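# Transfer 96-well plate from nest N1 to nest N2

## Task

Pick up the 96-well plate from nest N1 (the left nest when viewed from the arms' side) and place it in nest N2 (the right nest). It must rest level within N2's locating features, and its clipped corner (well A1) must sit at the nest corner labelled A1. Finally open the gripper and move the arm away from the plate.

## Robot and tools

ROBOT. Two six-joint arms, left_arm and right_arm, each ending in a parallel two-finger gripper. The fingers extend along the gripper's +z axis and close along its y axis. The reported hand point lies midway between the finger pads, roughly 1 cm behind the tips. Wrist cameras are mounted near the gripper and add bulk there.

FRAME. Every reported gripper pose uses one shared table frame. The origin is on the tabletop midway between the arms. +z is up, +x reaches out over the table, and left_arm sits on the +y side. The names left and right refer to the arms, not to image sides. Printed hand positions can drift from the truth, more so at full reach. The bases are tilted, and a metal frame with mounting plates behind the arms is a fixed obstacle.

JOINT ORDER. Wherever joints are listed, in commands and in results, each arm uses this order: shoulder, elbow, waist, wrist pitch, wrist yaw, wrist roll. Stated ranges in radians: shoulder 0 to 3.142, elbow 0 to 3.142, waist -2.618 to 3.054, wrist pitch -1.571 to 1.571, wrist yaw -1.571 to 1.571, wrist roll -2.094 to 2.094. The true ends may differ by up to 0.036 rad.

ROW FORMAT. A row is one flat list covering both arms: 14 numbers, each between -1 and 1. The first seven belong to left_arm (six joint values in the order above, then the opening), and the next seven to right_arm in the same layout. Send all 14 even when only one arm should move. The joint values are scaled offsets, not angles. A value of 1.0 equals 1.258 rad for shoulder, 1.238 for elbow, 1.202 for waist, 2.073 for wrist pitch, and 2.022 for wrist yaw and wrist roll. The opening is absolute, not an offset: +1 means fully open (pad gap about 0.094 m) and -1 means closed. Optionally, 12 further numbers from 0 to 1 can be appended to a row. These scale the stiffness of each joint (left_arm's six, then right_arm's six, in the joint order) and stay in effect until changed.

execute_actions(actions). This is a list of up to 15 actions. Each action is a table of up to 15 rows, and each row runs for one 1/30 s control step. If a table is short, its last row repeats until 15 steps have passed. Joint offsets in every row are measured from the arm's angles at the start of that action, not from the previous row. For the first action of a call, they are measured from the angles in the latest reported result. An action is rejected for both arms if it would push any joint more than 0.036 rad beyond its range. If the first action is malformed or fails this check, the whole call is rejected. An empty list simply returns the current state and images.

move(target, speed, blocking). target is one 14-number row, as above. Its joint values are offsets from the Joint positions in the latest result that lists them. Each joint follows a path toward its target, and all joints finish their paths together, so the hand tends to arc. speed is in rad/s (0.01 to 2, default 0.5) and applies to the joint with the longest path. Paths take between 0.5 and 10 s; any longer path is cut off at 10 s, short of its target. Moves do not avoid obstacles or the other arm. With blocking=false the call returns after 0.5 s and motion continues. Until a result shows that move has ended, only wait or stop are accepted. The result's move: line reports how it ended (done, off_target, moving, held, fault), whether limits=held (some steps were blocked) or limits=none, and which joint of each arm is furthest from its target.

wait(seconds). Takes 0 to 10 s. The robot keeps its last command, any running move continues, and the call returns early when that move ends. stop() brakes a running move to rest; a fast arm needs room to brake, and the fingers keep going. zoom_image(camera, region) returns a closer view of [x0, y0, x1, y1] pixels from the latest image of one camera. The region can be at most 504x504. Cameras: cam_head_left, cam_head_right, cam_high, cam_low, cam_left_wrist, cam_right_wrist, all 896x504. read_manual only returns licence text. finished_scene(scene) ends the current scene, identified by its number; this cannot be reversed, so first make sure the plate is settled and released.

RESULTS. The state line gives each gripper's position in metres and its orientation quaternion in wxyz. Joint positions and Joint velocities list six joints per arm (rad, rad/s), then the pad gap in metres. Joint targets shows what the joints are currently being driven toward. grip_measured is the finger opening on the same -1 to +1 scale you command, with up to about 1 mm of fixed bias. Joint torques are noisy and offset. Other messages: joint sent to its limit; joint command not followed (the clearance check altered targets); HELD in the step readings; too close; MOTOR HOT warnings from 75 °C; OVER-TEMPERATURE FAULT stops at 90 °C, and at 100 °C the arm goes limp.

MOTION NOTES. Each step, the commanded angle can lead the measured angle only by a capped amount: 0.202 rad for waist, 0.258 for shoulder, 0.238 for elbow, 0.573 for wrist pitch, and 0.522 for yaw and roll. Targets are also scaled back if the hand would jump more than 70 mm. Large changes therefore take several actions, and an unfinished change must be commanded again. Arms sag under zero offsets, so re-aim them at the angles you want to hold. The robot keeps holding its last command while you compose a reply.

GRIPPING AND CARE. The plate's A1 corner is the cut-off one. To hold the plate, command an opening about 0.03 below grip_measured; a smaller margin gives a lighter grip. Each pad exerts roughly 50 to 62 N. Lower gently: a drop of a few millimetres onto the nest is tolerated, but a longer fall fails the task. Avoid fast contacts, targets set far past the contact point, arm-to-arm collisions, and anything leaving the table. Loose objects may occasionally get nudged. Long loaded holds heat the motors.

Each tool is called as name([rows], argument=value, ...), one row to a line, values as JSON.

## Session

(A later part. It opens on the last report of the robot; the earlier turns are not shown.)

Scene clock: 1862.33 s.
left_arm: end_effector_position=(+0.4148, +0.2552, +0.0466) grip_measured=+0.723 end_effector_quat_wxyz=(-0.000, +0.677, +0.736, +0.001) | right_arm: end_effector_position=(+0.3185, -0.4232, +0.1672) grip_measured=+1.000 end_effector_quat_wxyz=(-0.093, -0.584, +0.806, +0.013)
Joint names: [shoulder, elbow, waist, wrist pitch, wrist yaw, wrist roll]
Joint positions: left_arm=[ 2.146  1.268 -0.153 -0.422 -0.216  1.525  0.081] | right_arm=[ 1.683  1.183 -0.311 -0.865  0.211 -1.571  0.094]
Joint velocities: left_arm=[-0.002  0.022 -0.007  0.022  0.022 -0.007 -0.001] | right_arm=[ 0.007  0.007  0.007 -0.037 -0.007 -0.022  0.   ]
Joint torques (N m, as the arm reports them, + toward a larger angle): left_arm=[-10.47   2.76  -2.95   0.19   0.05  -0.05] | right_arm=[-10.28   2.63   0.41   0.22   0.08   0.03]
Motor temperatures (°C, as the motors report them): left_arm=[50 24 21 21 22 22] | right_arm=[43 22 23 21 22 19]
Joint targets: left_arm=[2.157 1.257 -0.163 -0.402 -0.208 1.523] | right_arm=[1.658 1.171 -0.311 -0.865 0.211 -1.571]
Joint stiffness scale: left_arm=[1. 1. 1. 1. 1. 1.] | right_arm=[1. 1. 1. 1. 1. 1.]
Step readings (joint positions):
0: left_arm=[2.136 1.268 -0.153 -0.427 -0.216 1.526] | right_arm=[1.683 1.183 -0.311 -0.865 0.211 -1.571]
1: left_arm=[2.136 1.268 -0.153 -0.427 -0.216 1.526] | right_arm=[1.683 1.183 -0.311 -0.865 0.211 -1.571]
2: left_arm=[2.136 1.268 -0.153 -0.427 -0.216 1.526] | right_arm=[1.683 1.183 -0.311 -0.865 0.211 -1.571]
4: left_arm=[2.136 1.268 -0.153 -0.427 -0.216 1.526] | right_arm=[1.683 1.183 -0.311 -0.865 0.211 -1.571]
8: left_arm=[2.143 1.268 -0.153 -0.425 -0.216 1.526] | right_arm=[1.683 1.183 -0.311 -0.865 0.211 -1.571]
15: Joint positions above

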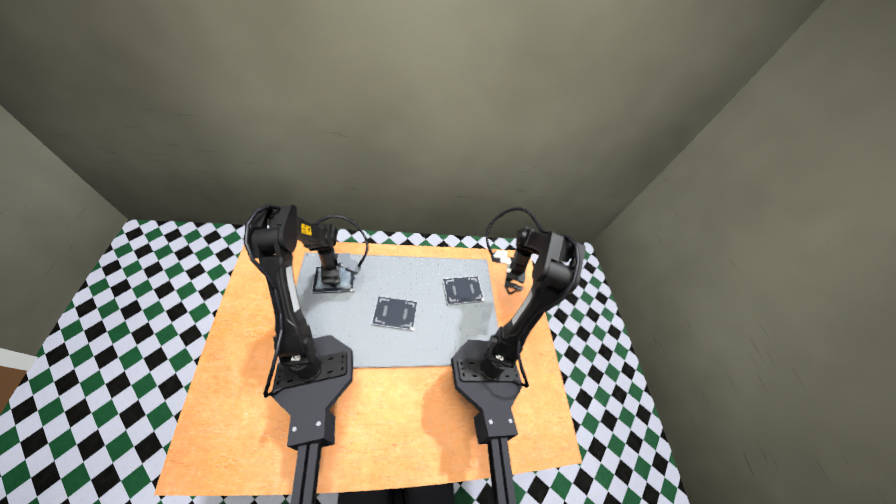

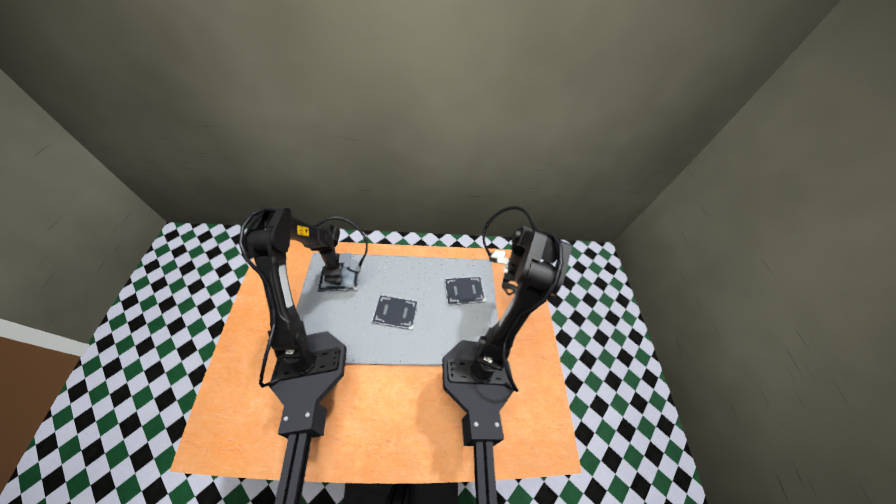

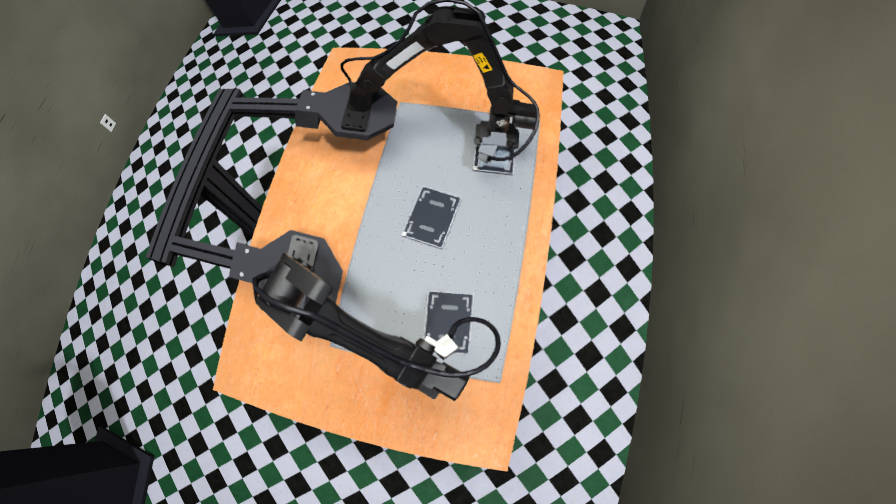

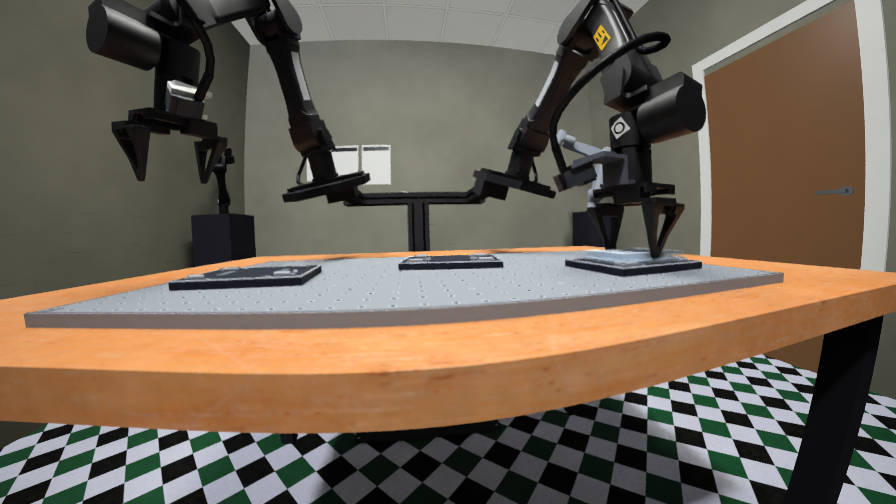

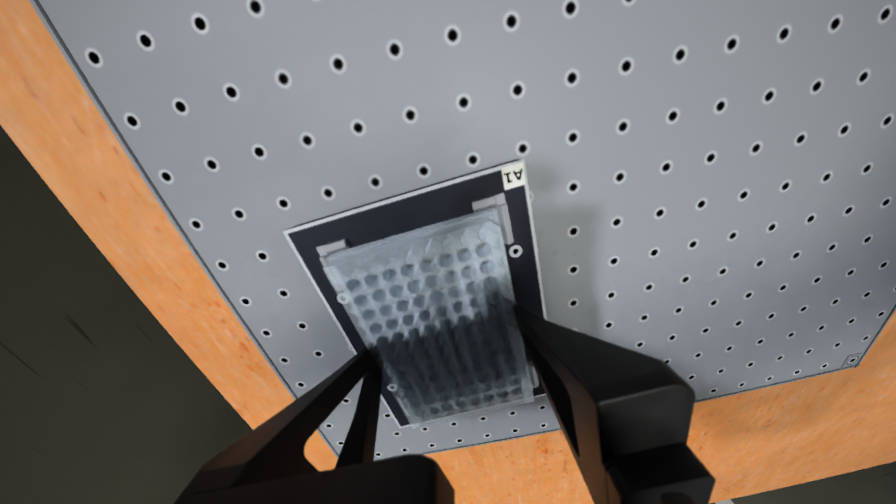

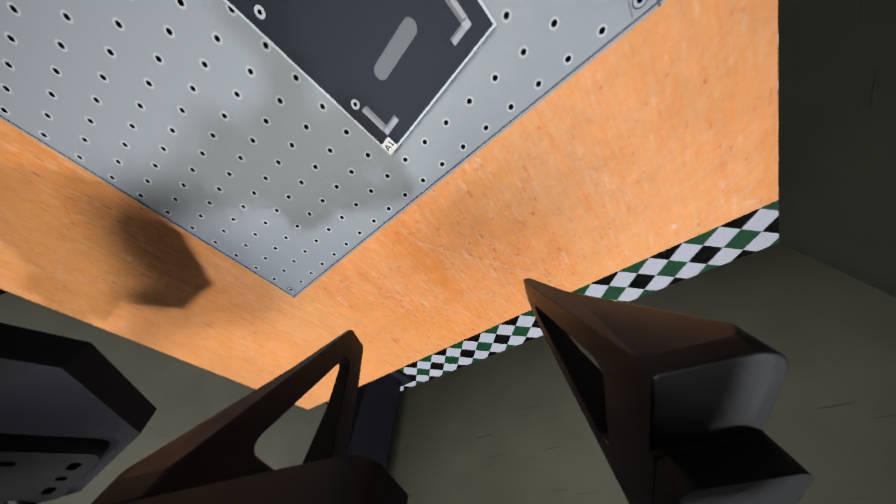

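execute_actions([
  [[0.004,-0.009,-0.006,0.005,0.004,-0.001,0.71,-0.02,-0.01,0,0,0,0,1],[0.004,-0.009,-0.006,0.005,0.004,-0.001,0.72,-0.02,-0.01,0,0,0,0,1],[0.004,-0.009,-0.006,0.005,0.004,-0.001,0.73,-0.02,-0.01,0,0,0,0,1],[0.004,-0.009,-0.006,0.005,0.004,-0.001,0.74,-0.02,-0.01,0,0,0,0,1],[0.004,-0.009,-0.006,0.005,0.004,-0.001,0.76,-0.02,-0.01,0,0,0,0,1],[0.004,-0.009,-0.006,0.005,0.004,-0.001,0.78,-0.02,-0.01,0,0,0,0,1],[0.004,-0.009,-0.006,0.005,0.004,-0.001,0.81,-0.02,-0.01,0,0,0,0,1],[0.004,-0.009,-0.006,0.005,0.004,-0.001,0.84,-0.02,-0.01,0,0,0,0,1],[0.004,-0.009,-0.006,0.005,0.004,-0.001,0.88,-0.02,-0.01,0,0,0,0,1],[0.004,-0.009,-0.006,0.005,0.004,-0.001,0.92,-0.02,-0.01,0,0,0,0,1],[0.004,-0.009,-0.006,0.005,0.004,-0.001,0.96,-0.02,-0.01,0,0,0,0,1],[0.004,-0.009,-0.006,0.005,0.004,-0.001,1.0,-0.02,-0.01,0,0,0,0,1]],
])

move(target=[-0.12,-0.009,0,-0.065,0,0,1,-0.02,-0.01,0,0,0,0,1], speed=0.3)

zoom_image(camera="cam_low", region=[570, 225, 710, 280])

zoom_image(camera="cam_left_wrist", region=[270, 120, 600, 420])

Scene clock: 1881.40 s.
left_arm: end_effector_position=(+0.4156, +0.2552, +0.0466) grip_measured=+1.000 end_effector_quat_wxyz=(+0.001, +0.676, +0.737, +0.002) | right_arm: end_effector_position=(+0.3185, -0.4232, +0.1672) grip_measured=+1.000 end_effector_quat_wxyz=(-0.093, -0.584, +0.806, +0.013)
Joint names: [shoulder, elbow, waist, wrist pitch, wrist yaw, wrist roll]
Joint positions: left_arm=[ 2.146  1.268 -0.153 -0.419 -0.216  1.525  0.094] | right_arm=[ 1.683  1.183 -0.311 -0.865  0.211 -1.571  0.094]
Joint velocities: left_arm=[-0.007  0.017 -0.002  0.066  0.007 -0.022  0.   ] | right_arm=[-0.002  0.002 -0.012 -0.022  0.022  0.037  0.   ]
Joint torques (N m, as the arm reports them, + toward a larger angle): left_arm=[-10.96   2.75  -2.7    0.07   0.05  -0.06] | right_arm=[-10.29   2.63   0.38   0.22   0.08   0.02]
Motor temperatures (°C, as the motors report them): left_arm=[50 24 21 21 22 22] | right_arm=[43 22 23 21 22 19]
Joint targets: left_arm=[2.151 1.257 -0.160 -0.412 -0.208 1.523] | right_arm=[1.658 1.171 -0.311 -0.865 0.211 -1.571]
Joint stiffness scale: left_arm=[1. 1. 1. 1. 1. 1.] | right_arm=[1. 1. 1. 1. 1. 1.]
Step readings (joint positions):
0: left_arm=[2.146 1.268 -0.153 -0.422 -0.216 1.525] | right_arm=[1.683 1.183 -0.311 -0.865 0.211 -1.571]
1: left_arm=[2.146 1.268 -0.153 -0.422 -0.216 1.525] | right_arm=[1.683 1.183 -0.311 -0.865 0.211 -1.571]
2: left_arm=[2.146 1.268 -0.153 -0.422 -0.216 1.525] | right_arm=[1.683 1.183 -0.311 -0.865 0.211 -1.571]
4: left_arm=[2.146 1.268 -0.153 -0.422 -0.216 1.525] | right_arm=[1.683 1.183 -0.311 -0.865 0.211 -1.571]
8: left_arm=[2.146 1.268 -0.153 -0.421 -0.216 1.525] | right_arm=[1.683 1.183 -0.311 -0.865 0.211 -1.571]
15: Joint positions above

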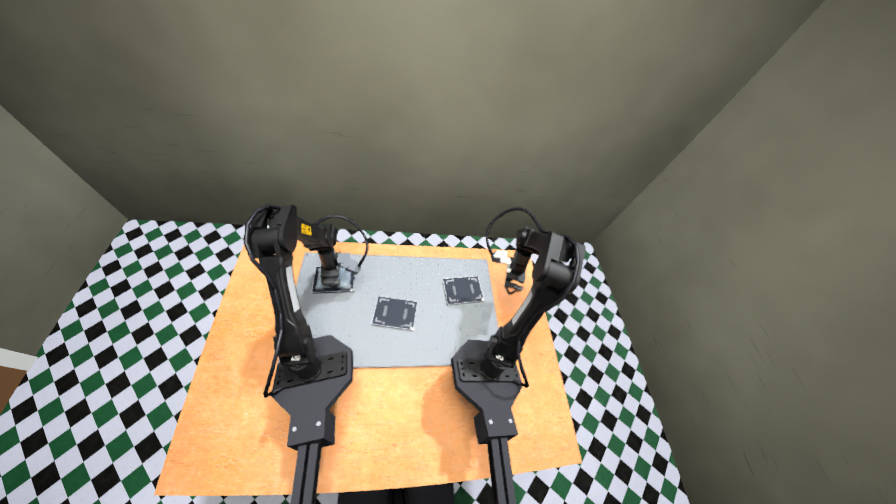

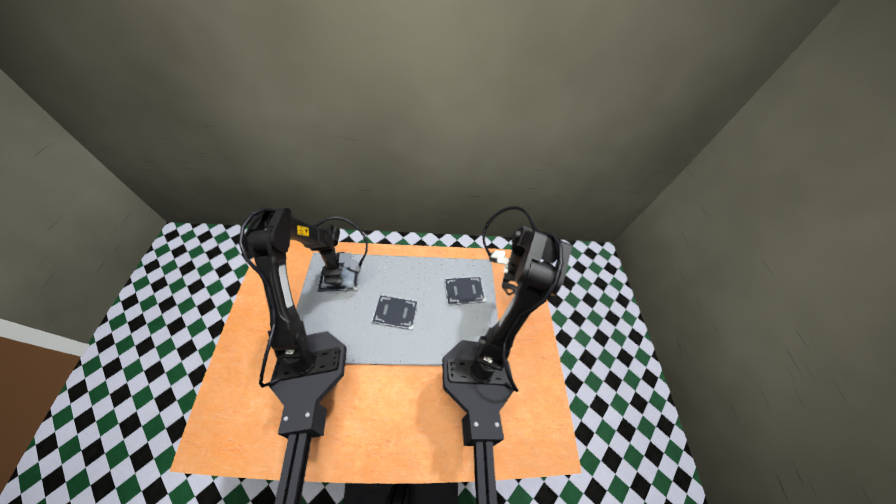

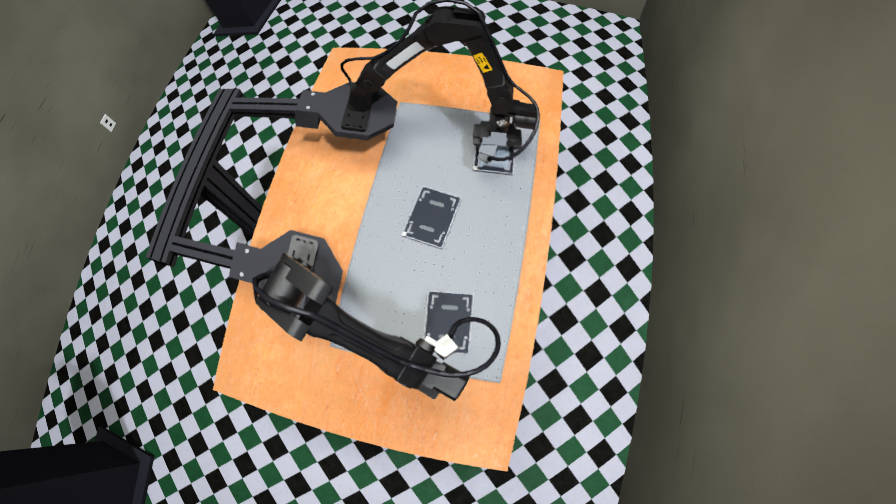

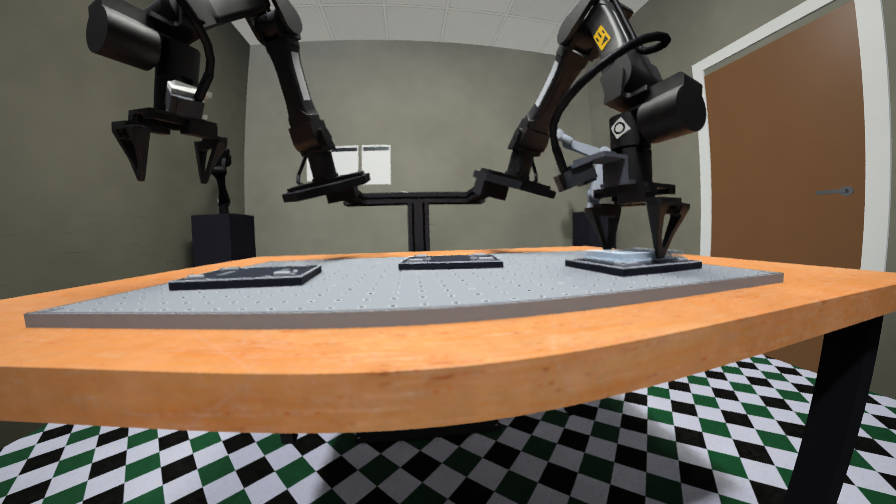

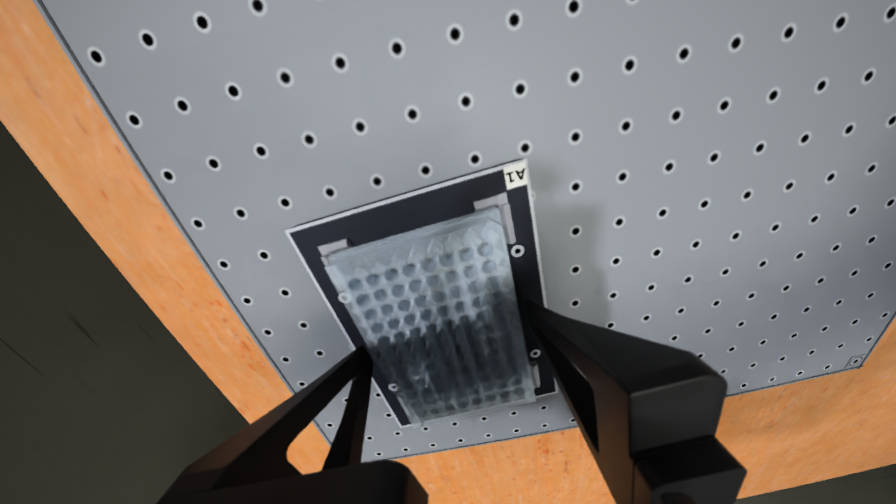

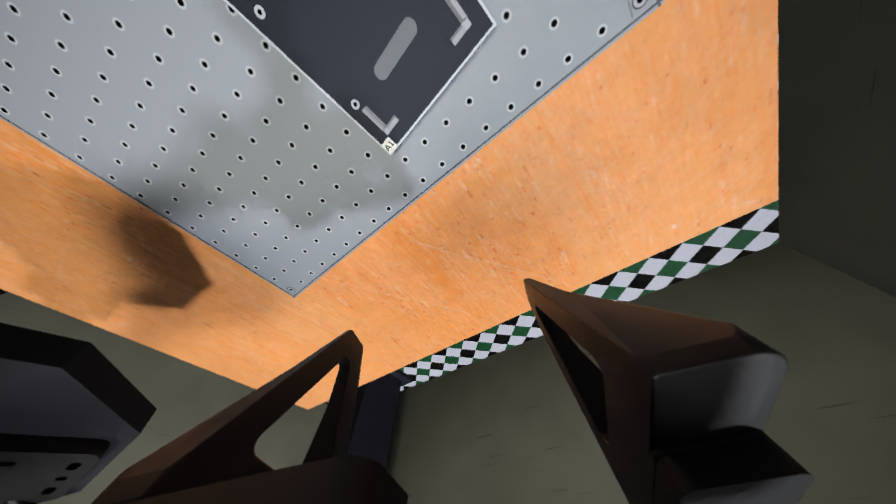

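Scene clock: 1882.57 s.
left_arm: end_effector_position=(+0.4200, +0.2655, +0.0930) grip_measured=+1.000 end_effector_quat_wxyz=(+0.008, +0.675, +0.738, +0.008) | right_arm: end_effector_position=(+0.3185, -0.4232, +0.1672) grip_measured=+1.000 end_effector_quat_wxyz=(-0.093, -0.584, +0.806, +0.013)
Joint names: [shoulder, elbow, waist, wrist pitch, wrist yaw, wrist roll]
Joint positions: left_arm=[ 2.012  1.268 -0.153 -0.534 -0.216  1.525  0.094] | right_arm=[ 1.683  1.183 -0.311 -0.865  0.211 -1.571  0.094]
Joint velocities: left_arm=[-0.002 -0.007 -0.007 -0.095 -0.007  0.081  0.   ] | right_arm=[ 0.002  0.012  0.017  0.037 -0.037 -0.007  0.   ]
Joint torques (N m, as the arm reports them, + toward a larger angle): left_arm=[-12.45   3.32  -2.05  -0.12  -0.03  -0.04] | right_arm=[-10.3    2.66   0.39   0.22   0.08   0.02]
Motor temperatures (°C, as the motors report them): left_arm=[50 24 21 21 22 22] | right_arm=[43 22 23 21 22 19]
Joint targets: left_arm=[1.995 1.257 -0.153 -0.553 -0.216 1.525] | right_arm=[1.658 1.171 -0.311 -0.865 0.211 -1.571]
Joint stiffness scale: left_arm=[1. 1. 1. 1. 1. 1.] | right_arm=[1. 1. 1. 1. 1. 1.]
move: off_target (right_arm); limits=none; left_arm: farthest joint: the wrist pitch, 0.020 radians from its target (0.135 radians at the start); right_arm: farthest joint: the shoulder, 0.025 radians from its target (0.025 radians at the start)

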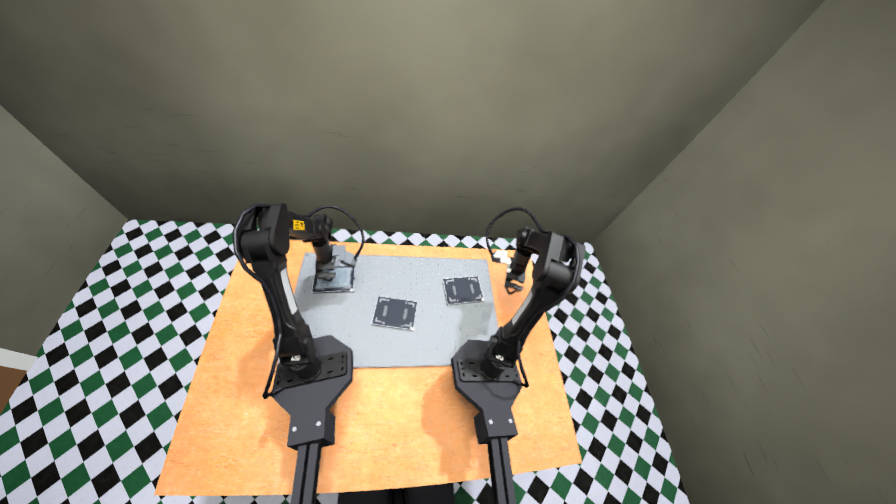

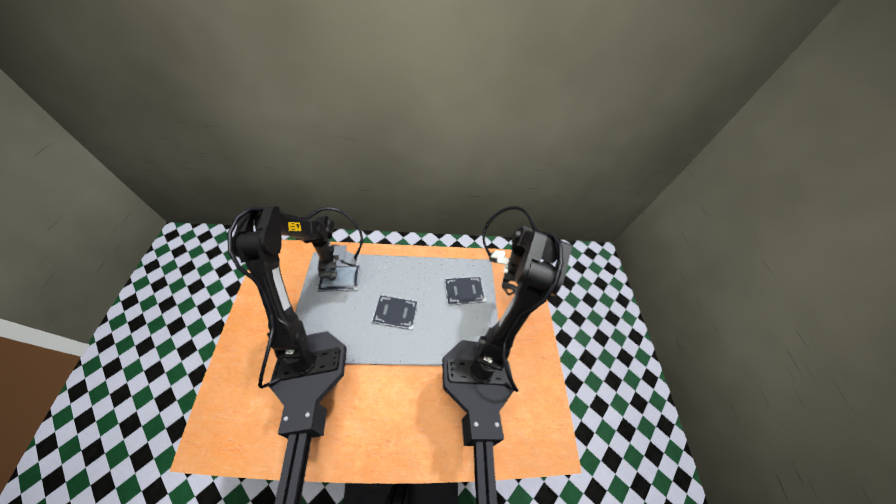

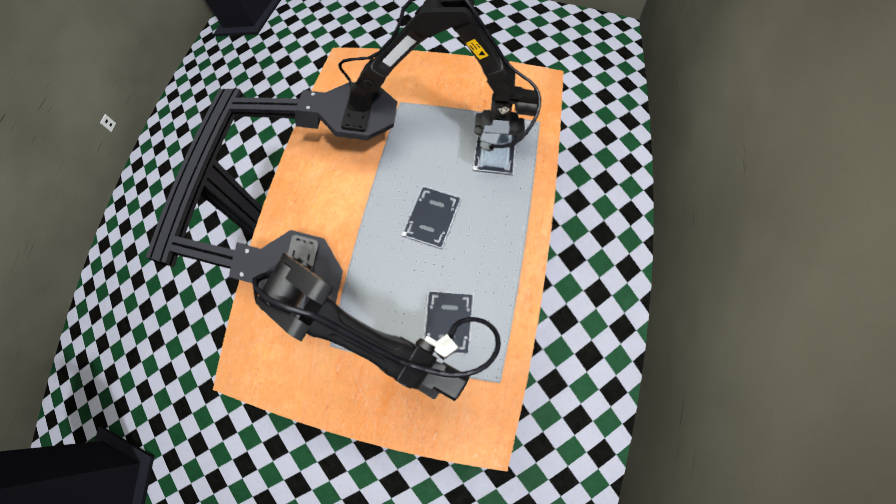

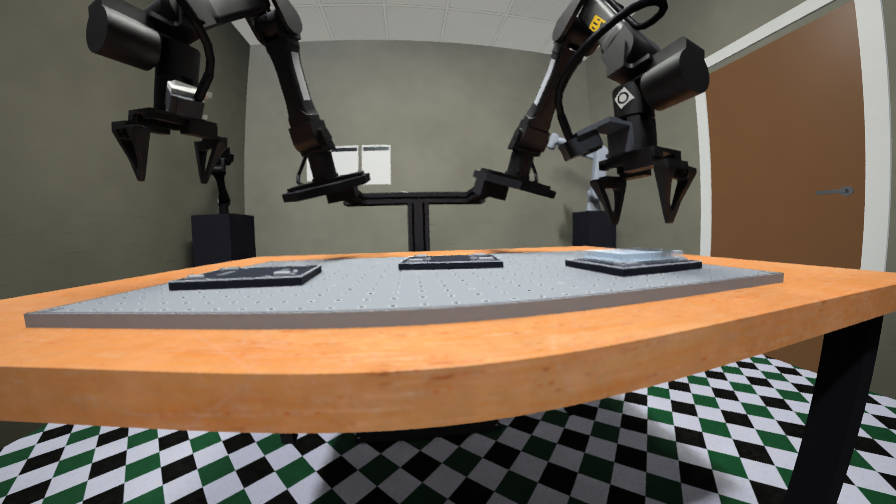

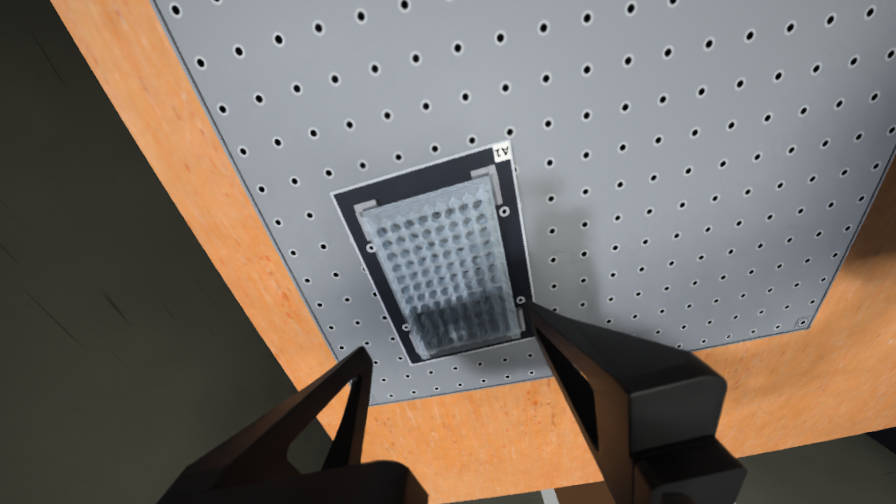

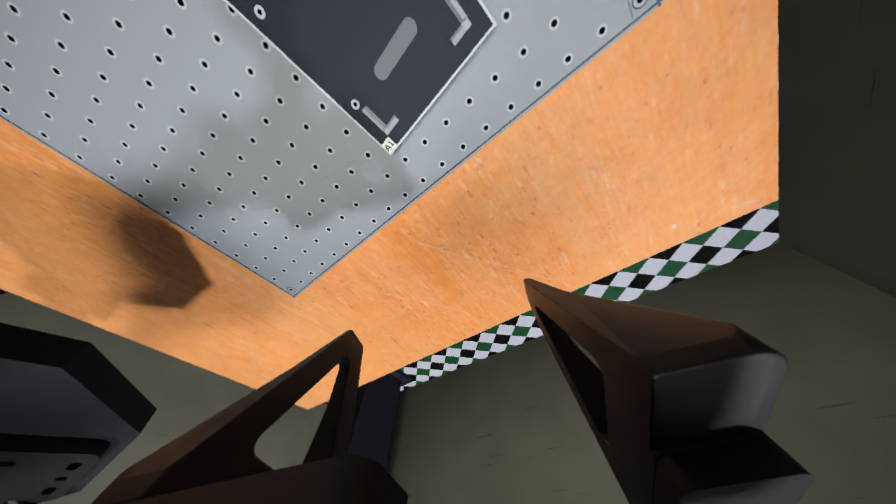

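Region (570, 225, 710, 280) of cam_low's 896x504 image, scaled by 3.600, with more detail than that image has; it fills the top 198 rows of this view, and the rest is white.

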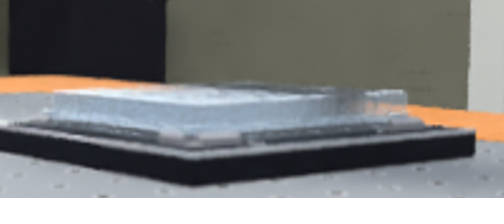

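Region (270, 120, 600, 420) of cam_left_wrist's 896x504 image, scaled by 1.527, with more detail than that image has; it fills the top 458 rows of this view, and the rest is white.

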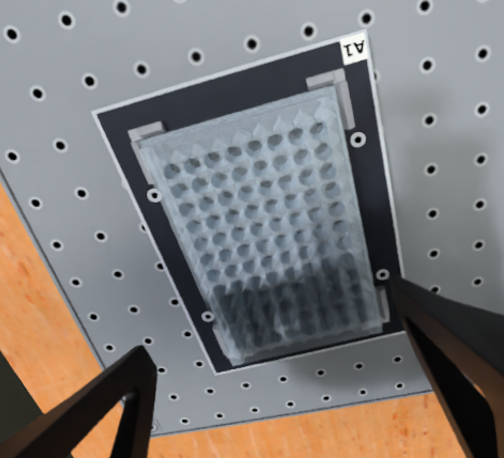

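move(target=[-0.3,-0.009,0.15,-0.17,0,0,1,-0.02,-0.01,0,0,0,0,1], speed=0.8)

zoom_image(camera="cam_low", region=[570, 225, 710, 280])

zoom_image(camera="cam_high", region=[450, 90, 560, 190])

Scene clock: 1889.50 s.
left_arm: end_effector_position=(+0.3809, +0.3546, +0.2060) grip_measured=+1.000 end_effector_quat_wxyz=(-0.011, +0.608, +0.793, +0.027) | right_arm: end_effector_position=(+0.3185, -0.4232, +0.1672) grip_measured=+1.000 end_effector_quat_wxyz=(-0.093, -0.584, +0.806, +0.013)
Joint names: [shoulder, elbow, waist, wrist pitch, wrist yaw, wrist roll]
Joint positions: left_arm=[ 1.642  1.268  0.024 -0.866 -0.217  1.525  0.094] | right_arm=[ 1.683  1.183 -0.311 -0.865  0.211 -1.571  0.094]
Joint velocities: left_arm=[-0.012 -0.002  0.007 -0.022 -0.051 -0.066  0.   ] | right_arm=[-0.002 -0.027 -0.002  0.037 -0.022 -0.022  0.   ]
Joint torques (N m, as the arm reports them, + toward a larger angle): left_arm=[-10.1    4.38  -0.86  -0.13  -0.05  -0.04] | right_arm=[-10.26   2.61   0.41   0.22   0.07   0.02]
Motor temperatures (°C, as the motors report them): left_arm=[51 24 21 21 22 22] | right_arm=[43 22 23 21 22 19]
Joint targets: left_arm=[1.634 1.257 0.027 -0.886 -0.216 1.525] | right_arm=[1.658 1.171 -0.311 -0.865 0.211 -1.571]
Joint stiffness scale: left_arm=[1. 1. 1. 1. 1. 1.] | right_arm=[1. 1. 1. 1. 1. 1.]
move: off_target (right_arm); limits=none; left_arm: farthest joint: the wrist pitch, 0.020 radians from its target (0.352 radians at the start); right_arm: farthest joint: the shoulder, 0.025 radians from its target (0.025 radians at the start)

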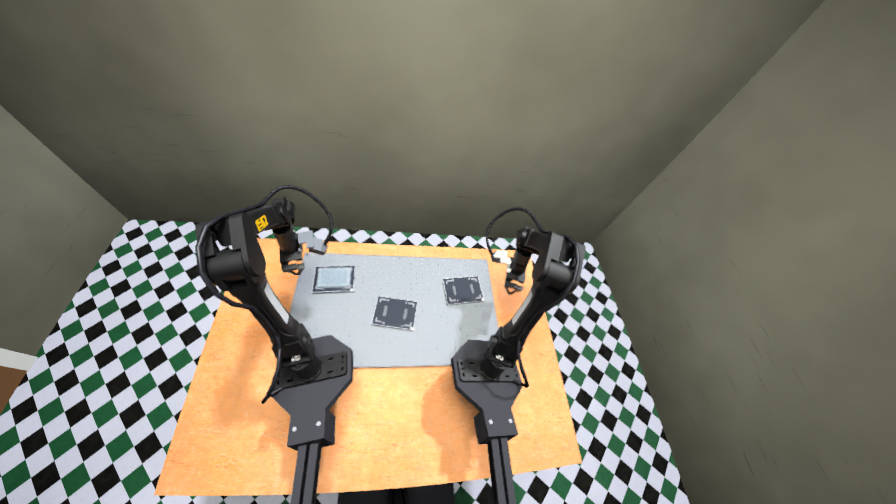

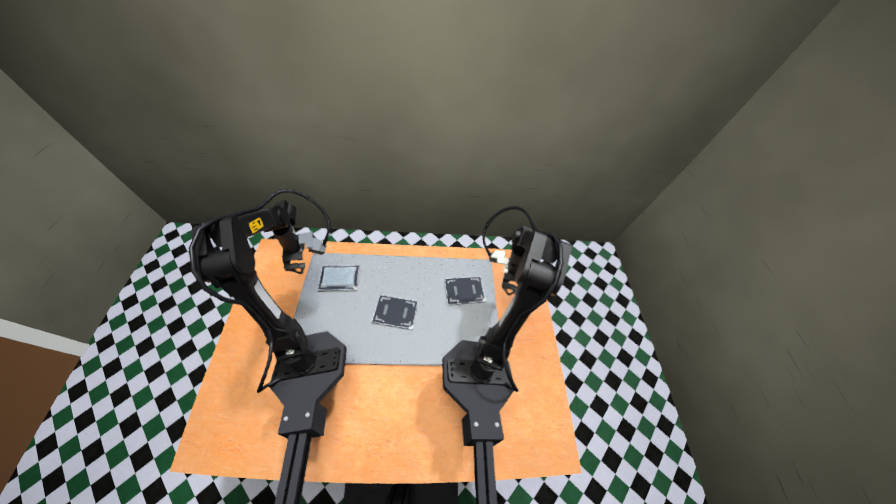

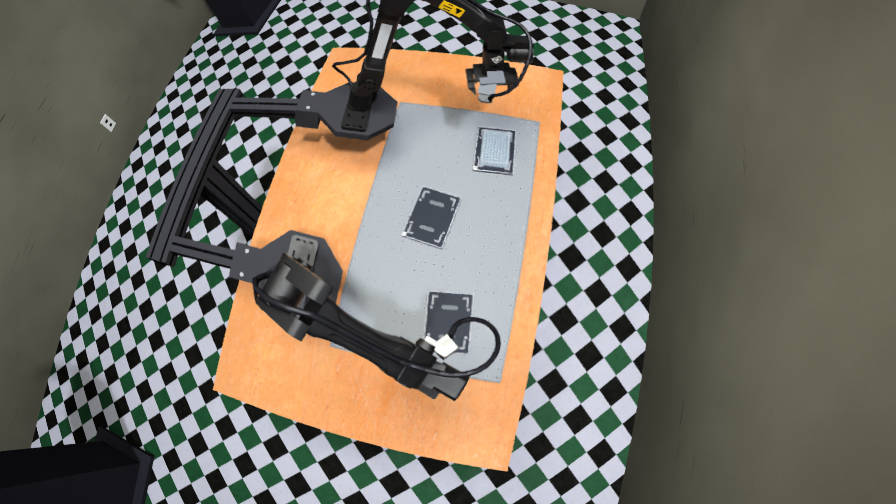

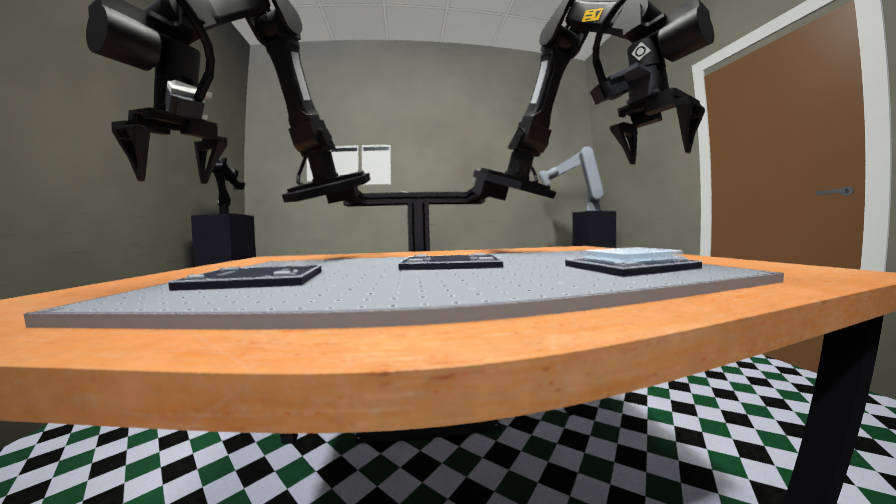

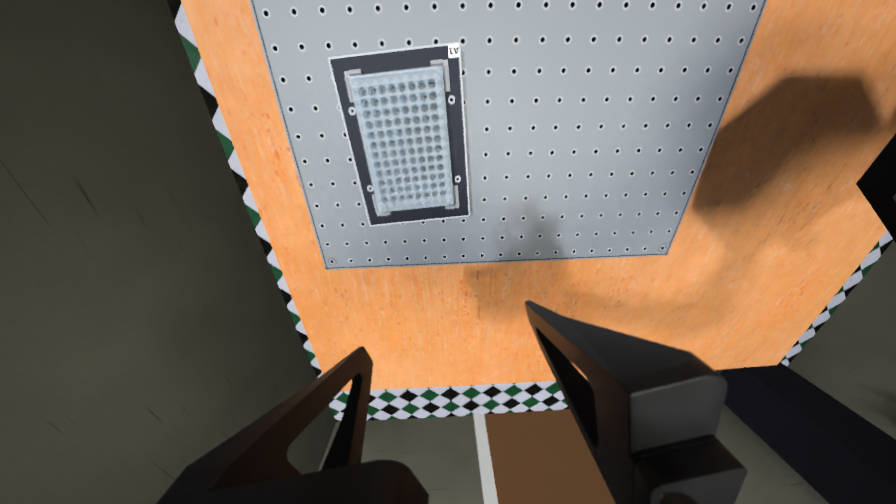

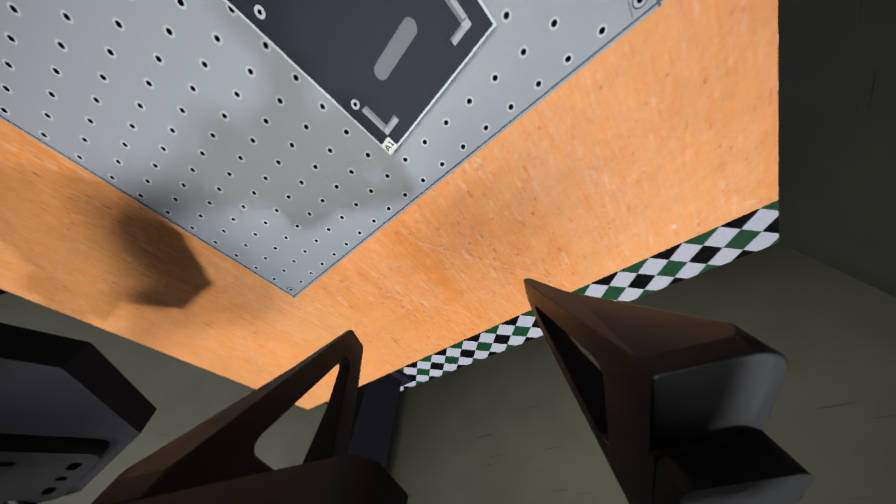

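Region (570, 225, 710, 280) of cam_low's 896x504 image, scaled by 3.600, with more detail than that image has; it fills the top 198 rows of this view, and the rest is white.

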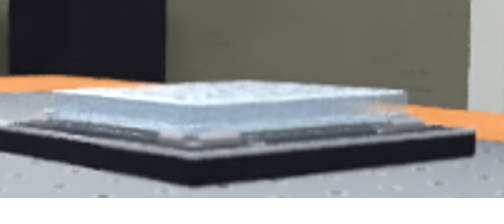

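Region (450, 90, 560, 190) of cam_high's 896x504 image, scaled by 4.582, with more detail than that image has; it fills the top 458 rows of this view, and the rest is white.

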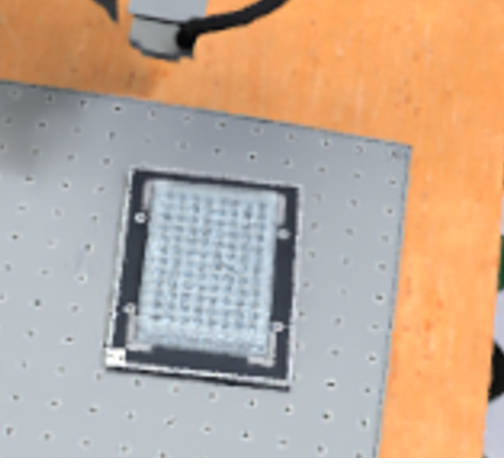

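zoom_image(camera="cam_left_wrist", region=[320, 35, 480, 235])

Region (320, 35, 480, 235) of cam_left_wrist's 896x504 image, scaled by 2.520, with more detail than that image has; it fills the left 403 columns of this view, and the rest is white.

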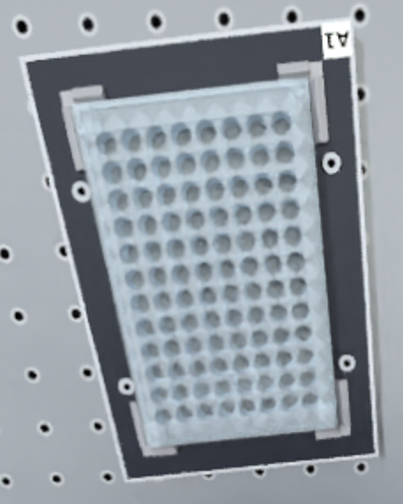

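finished_scene(scene=2)

The scene is finished: the task was done.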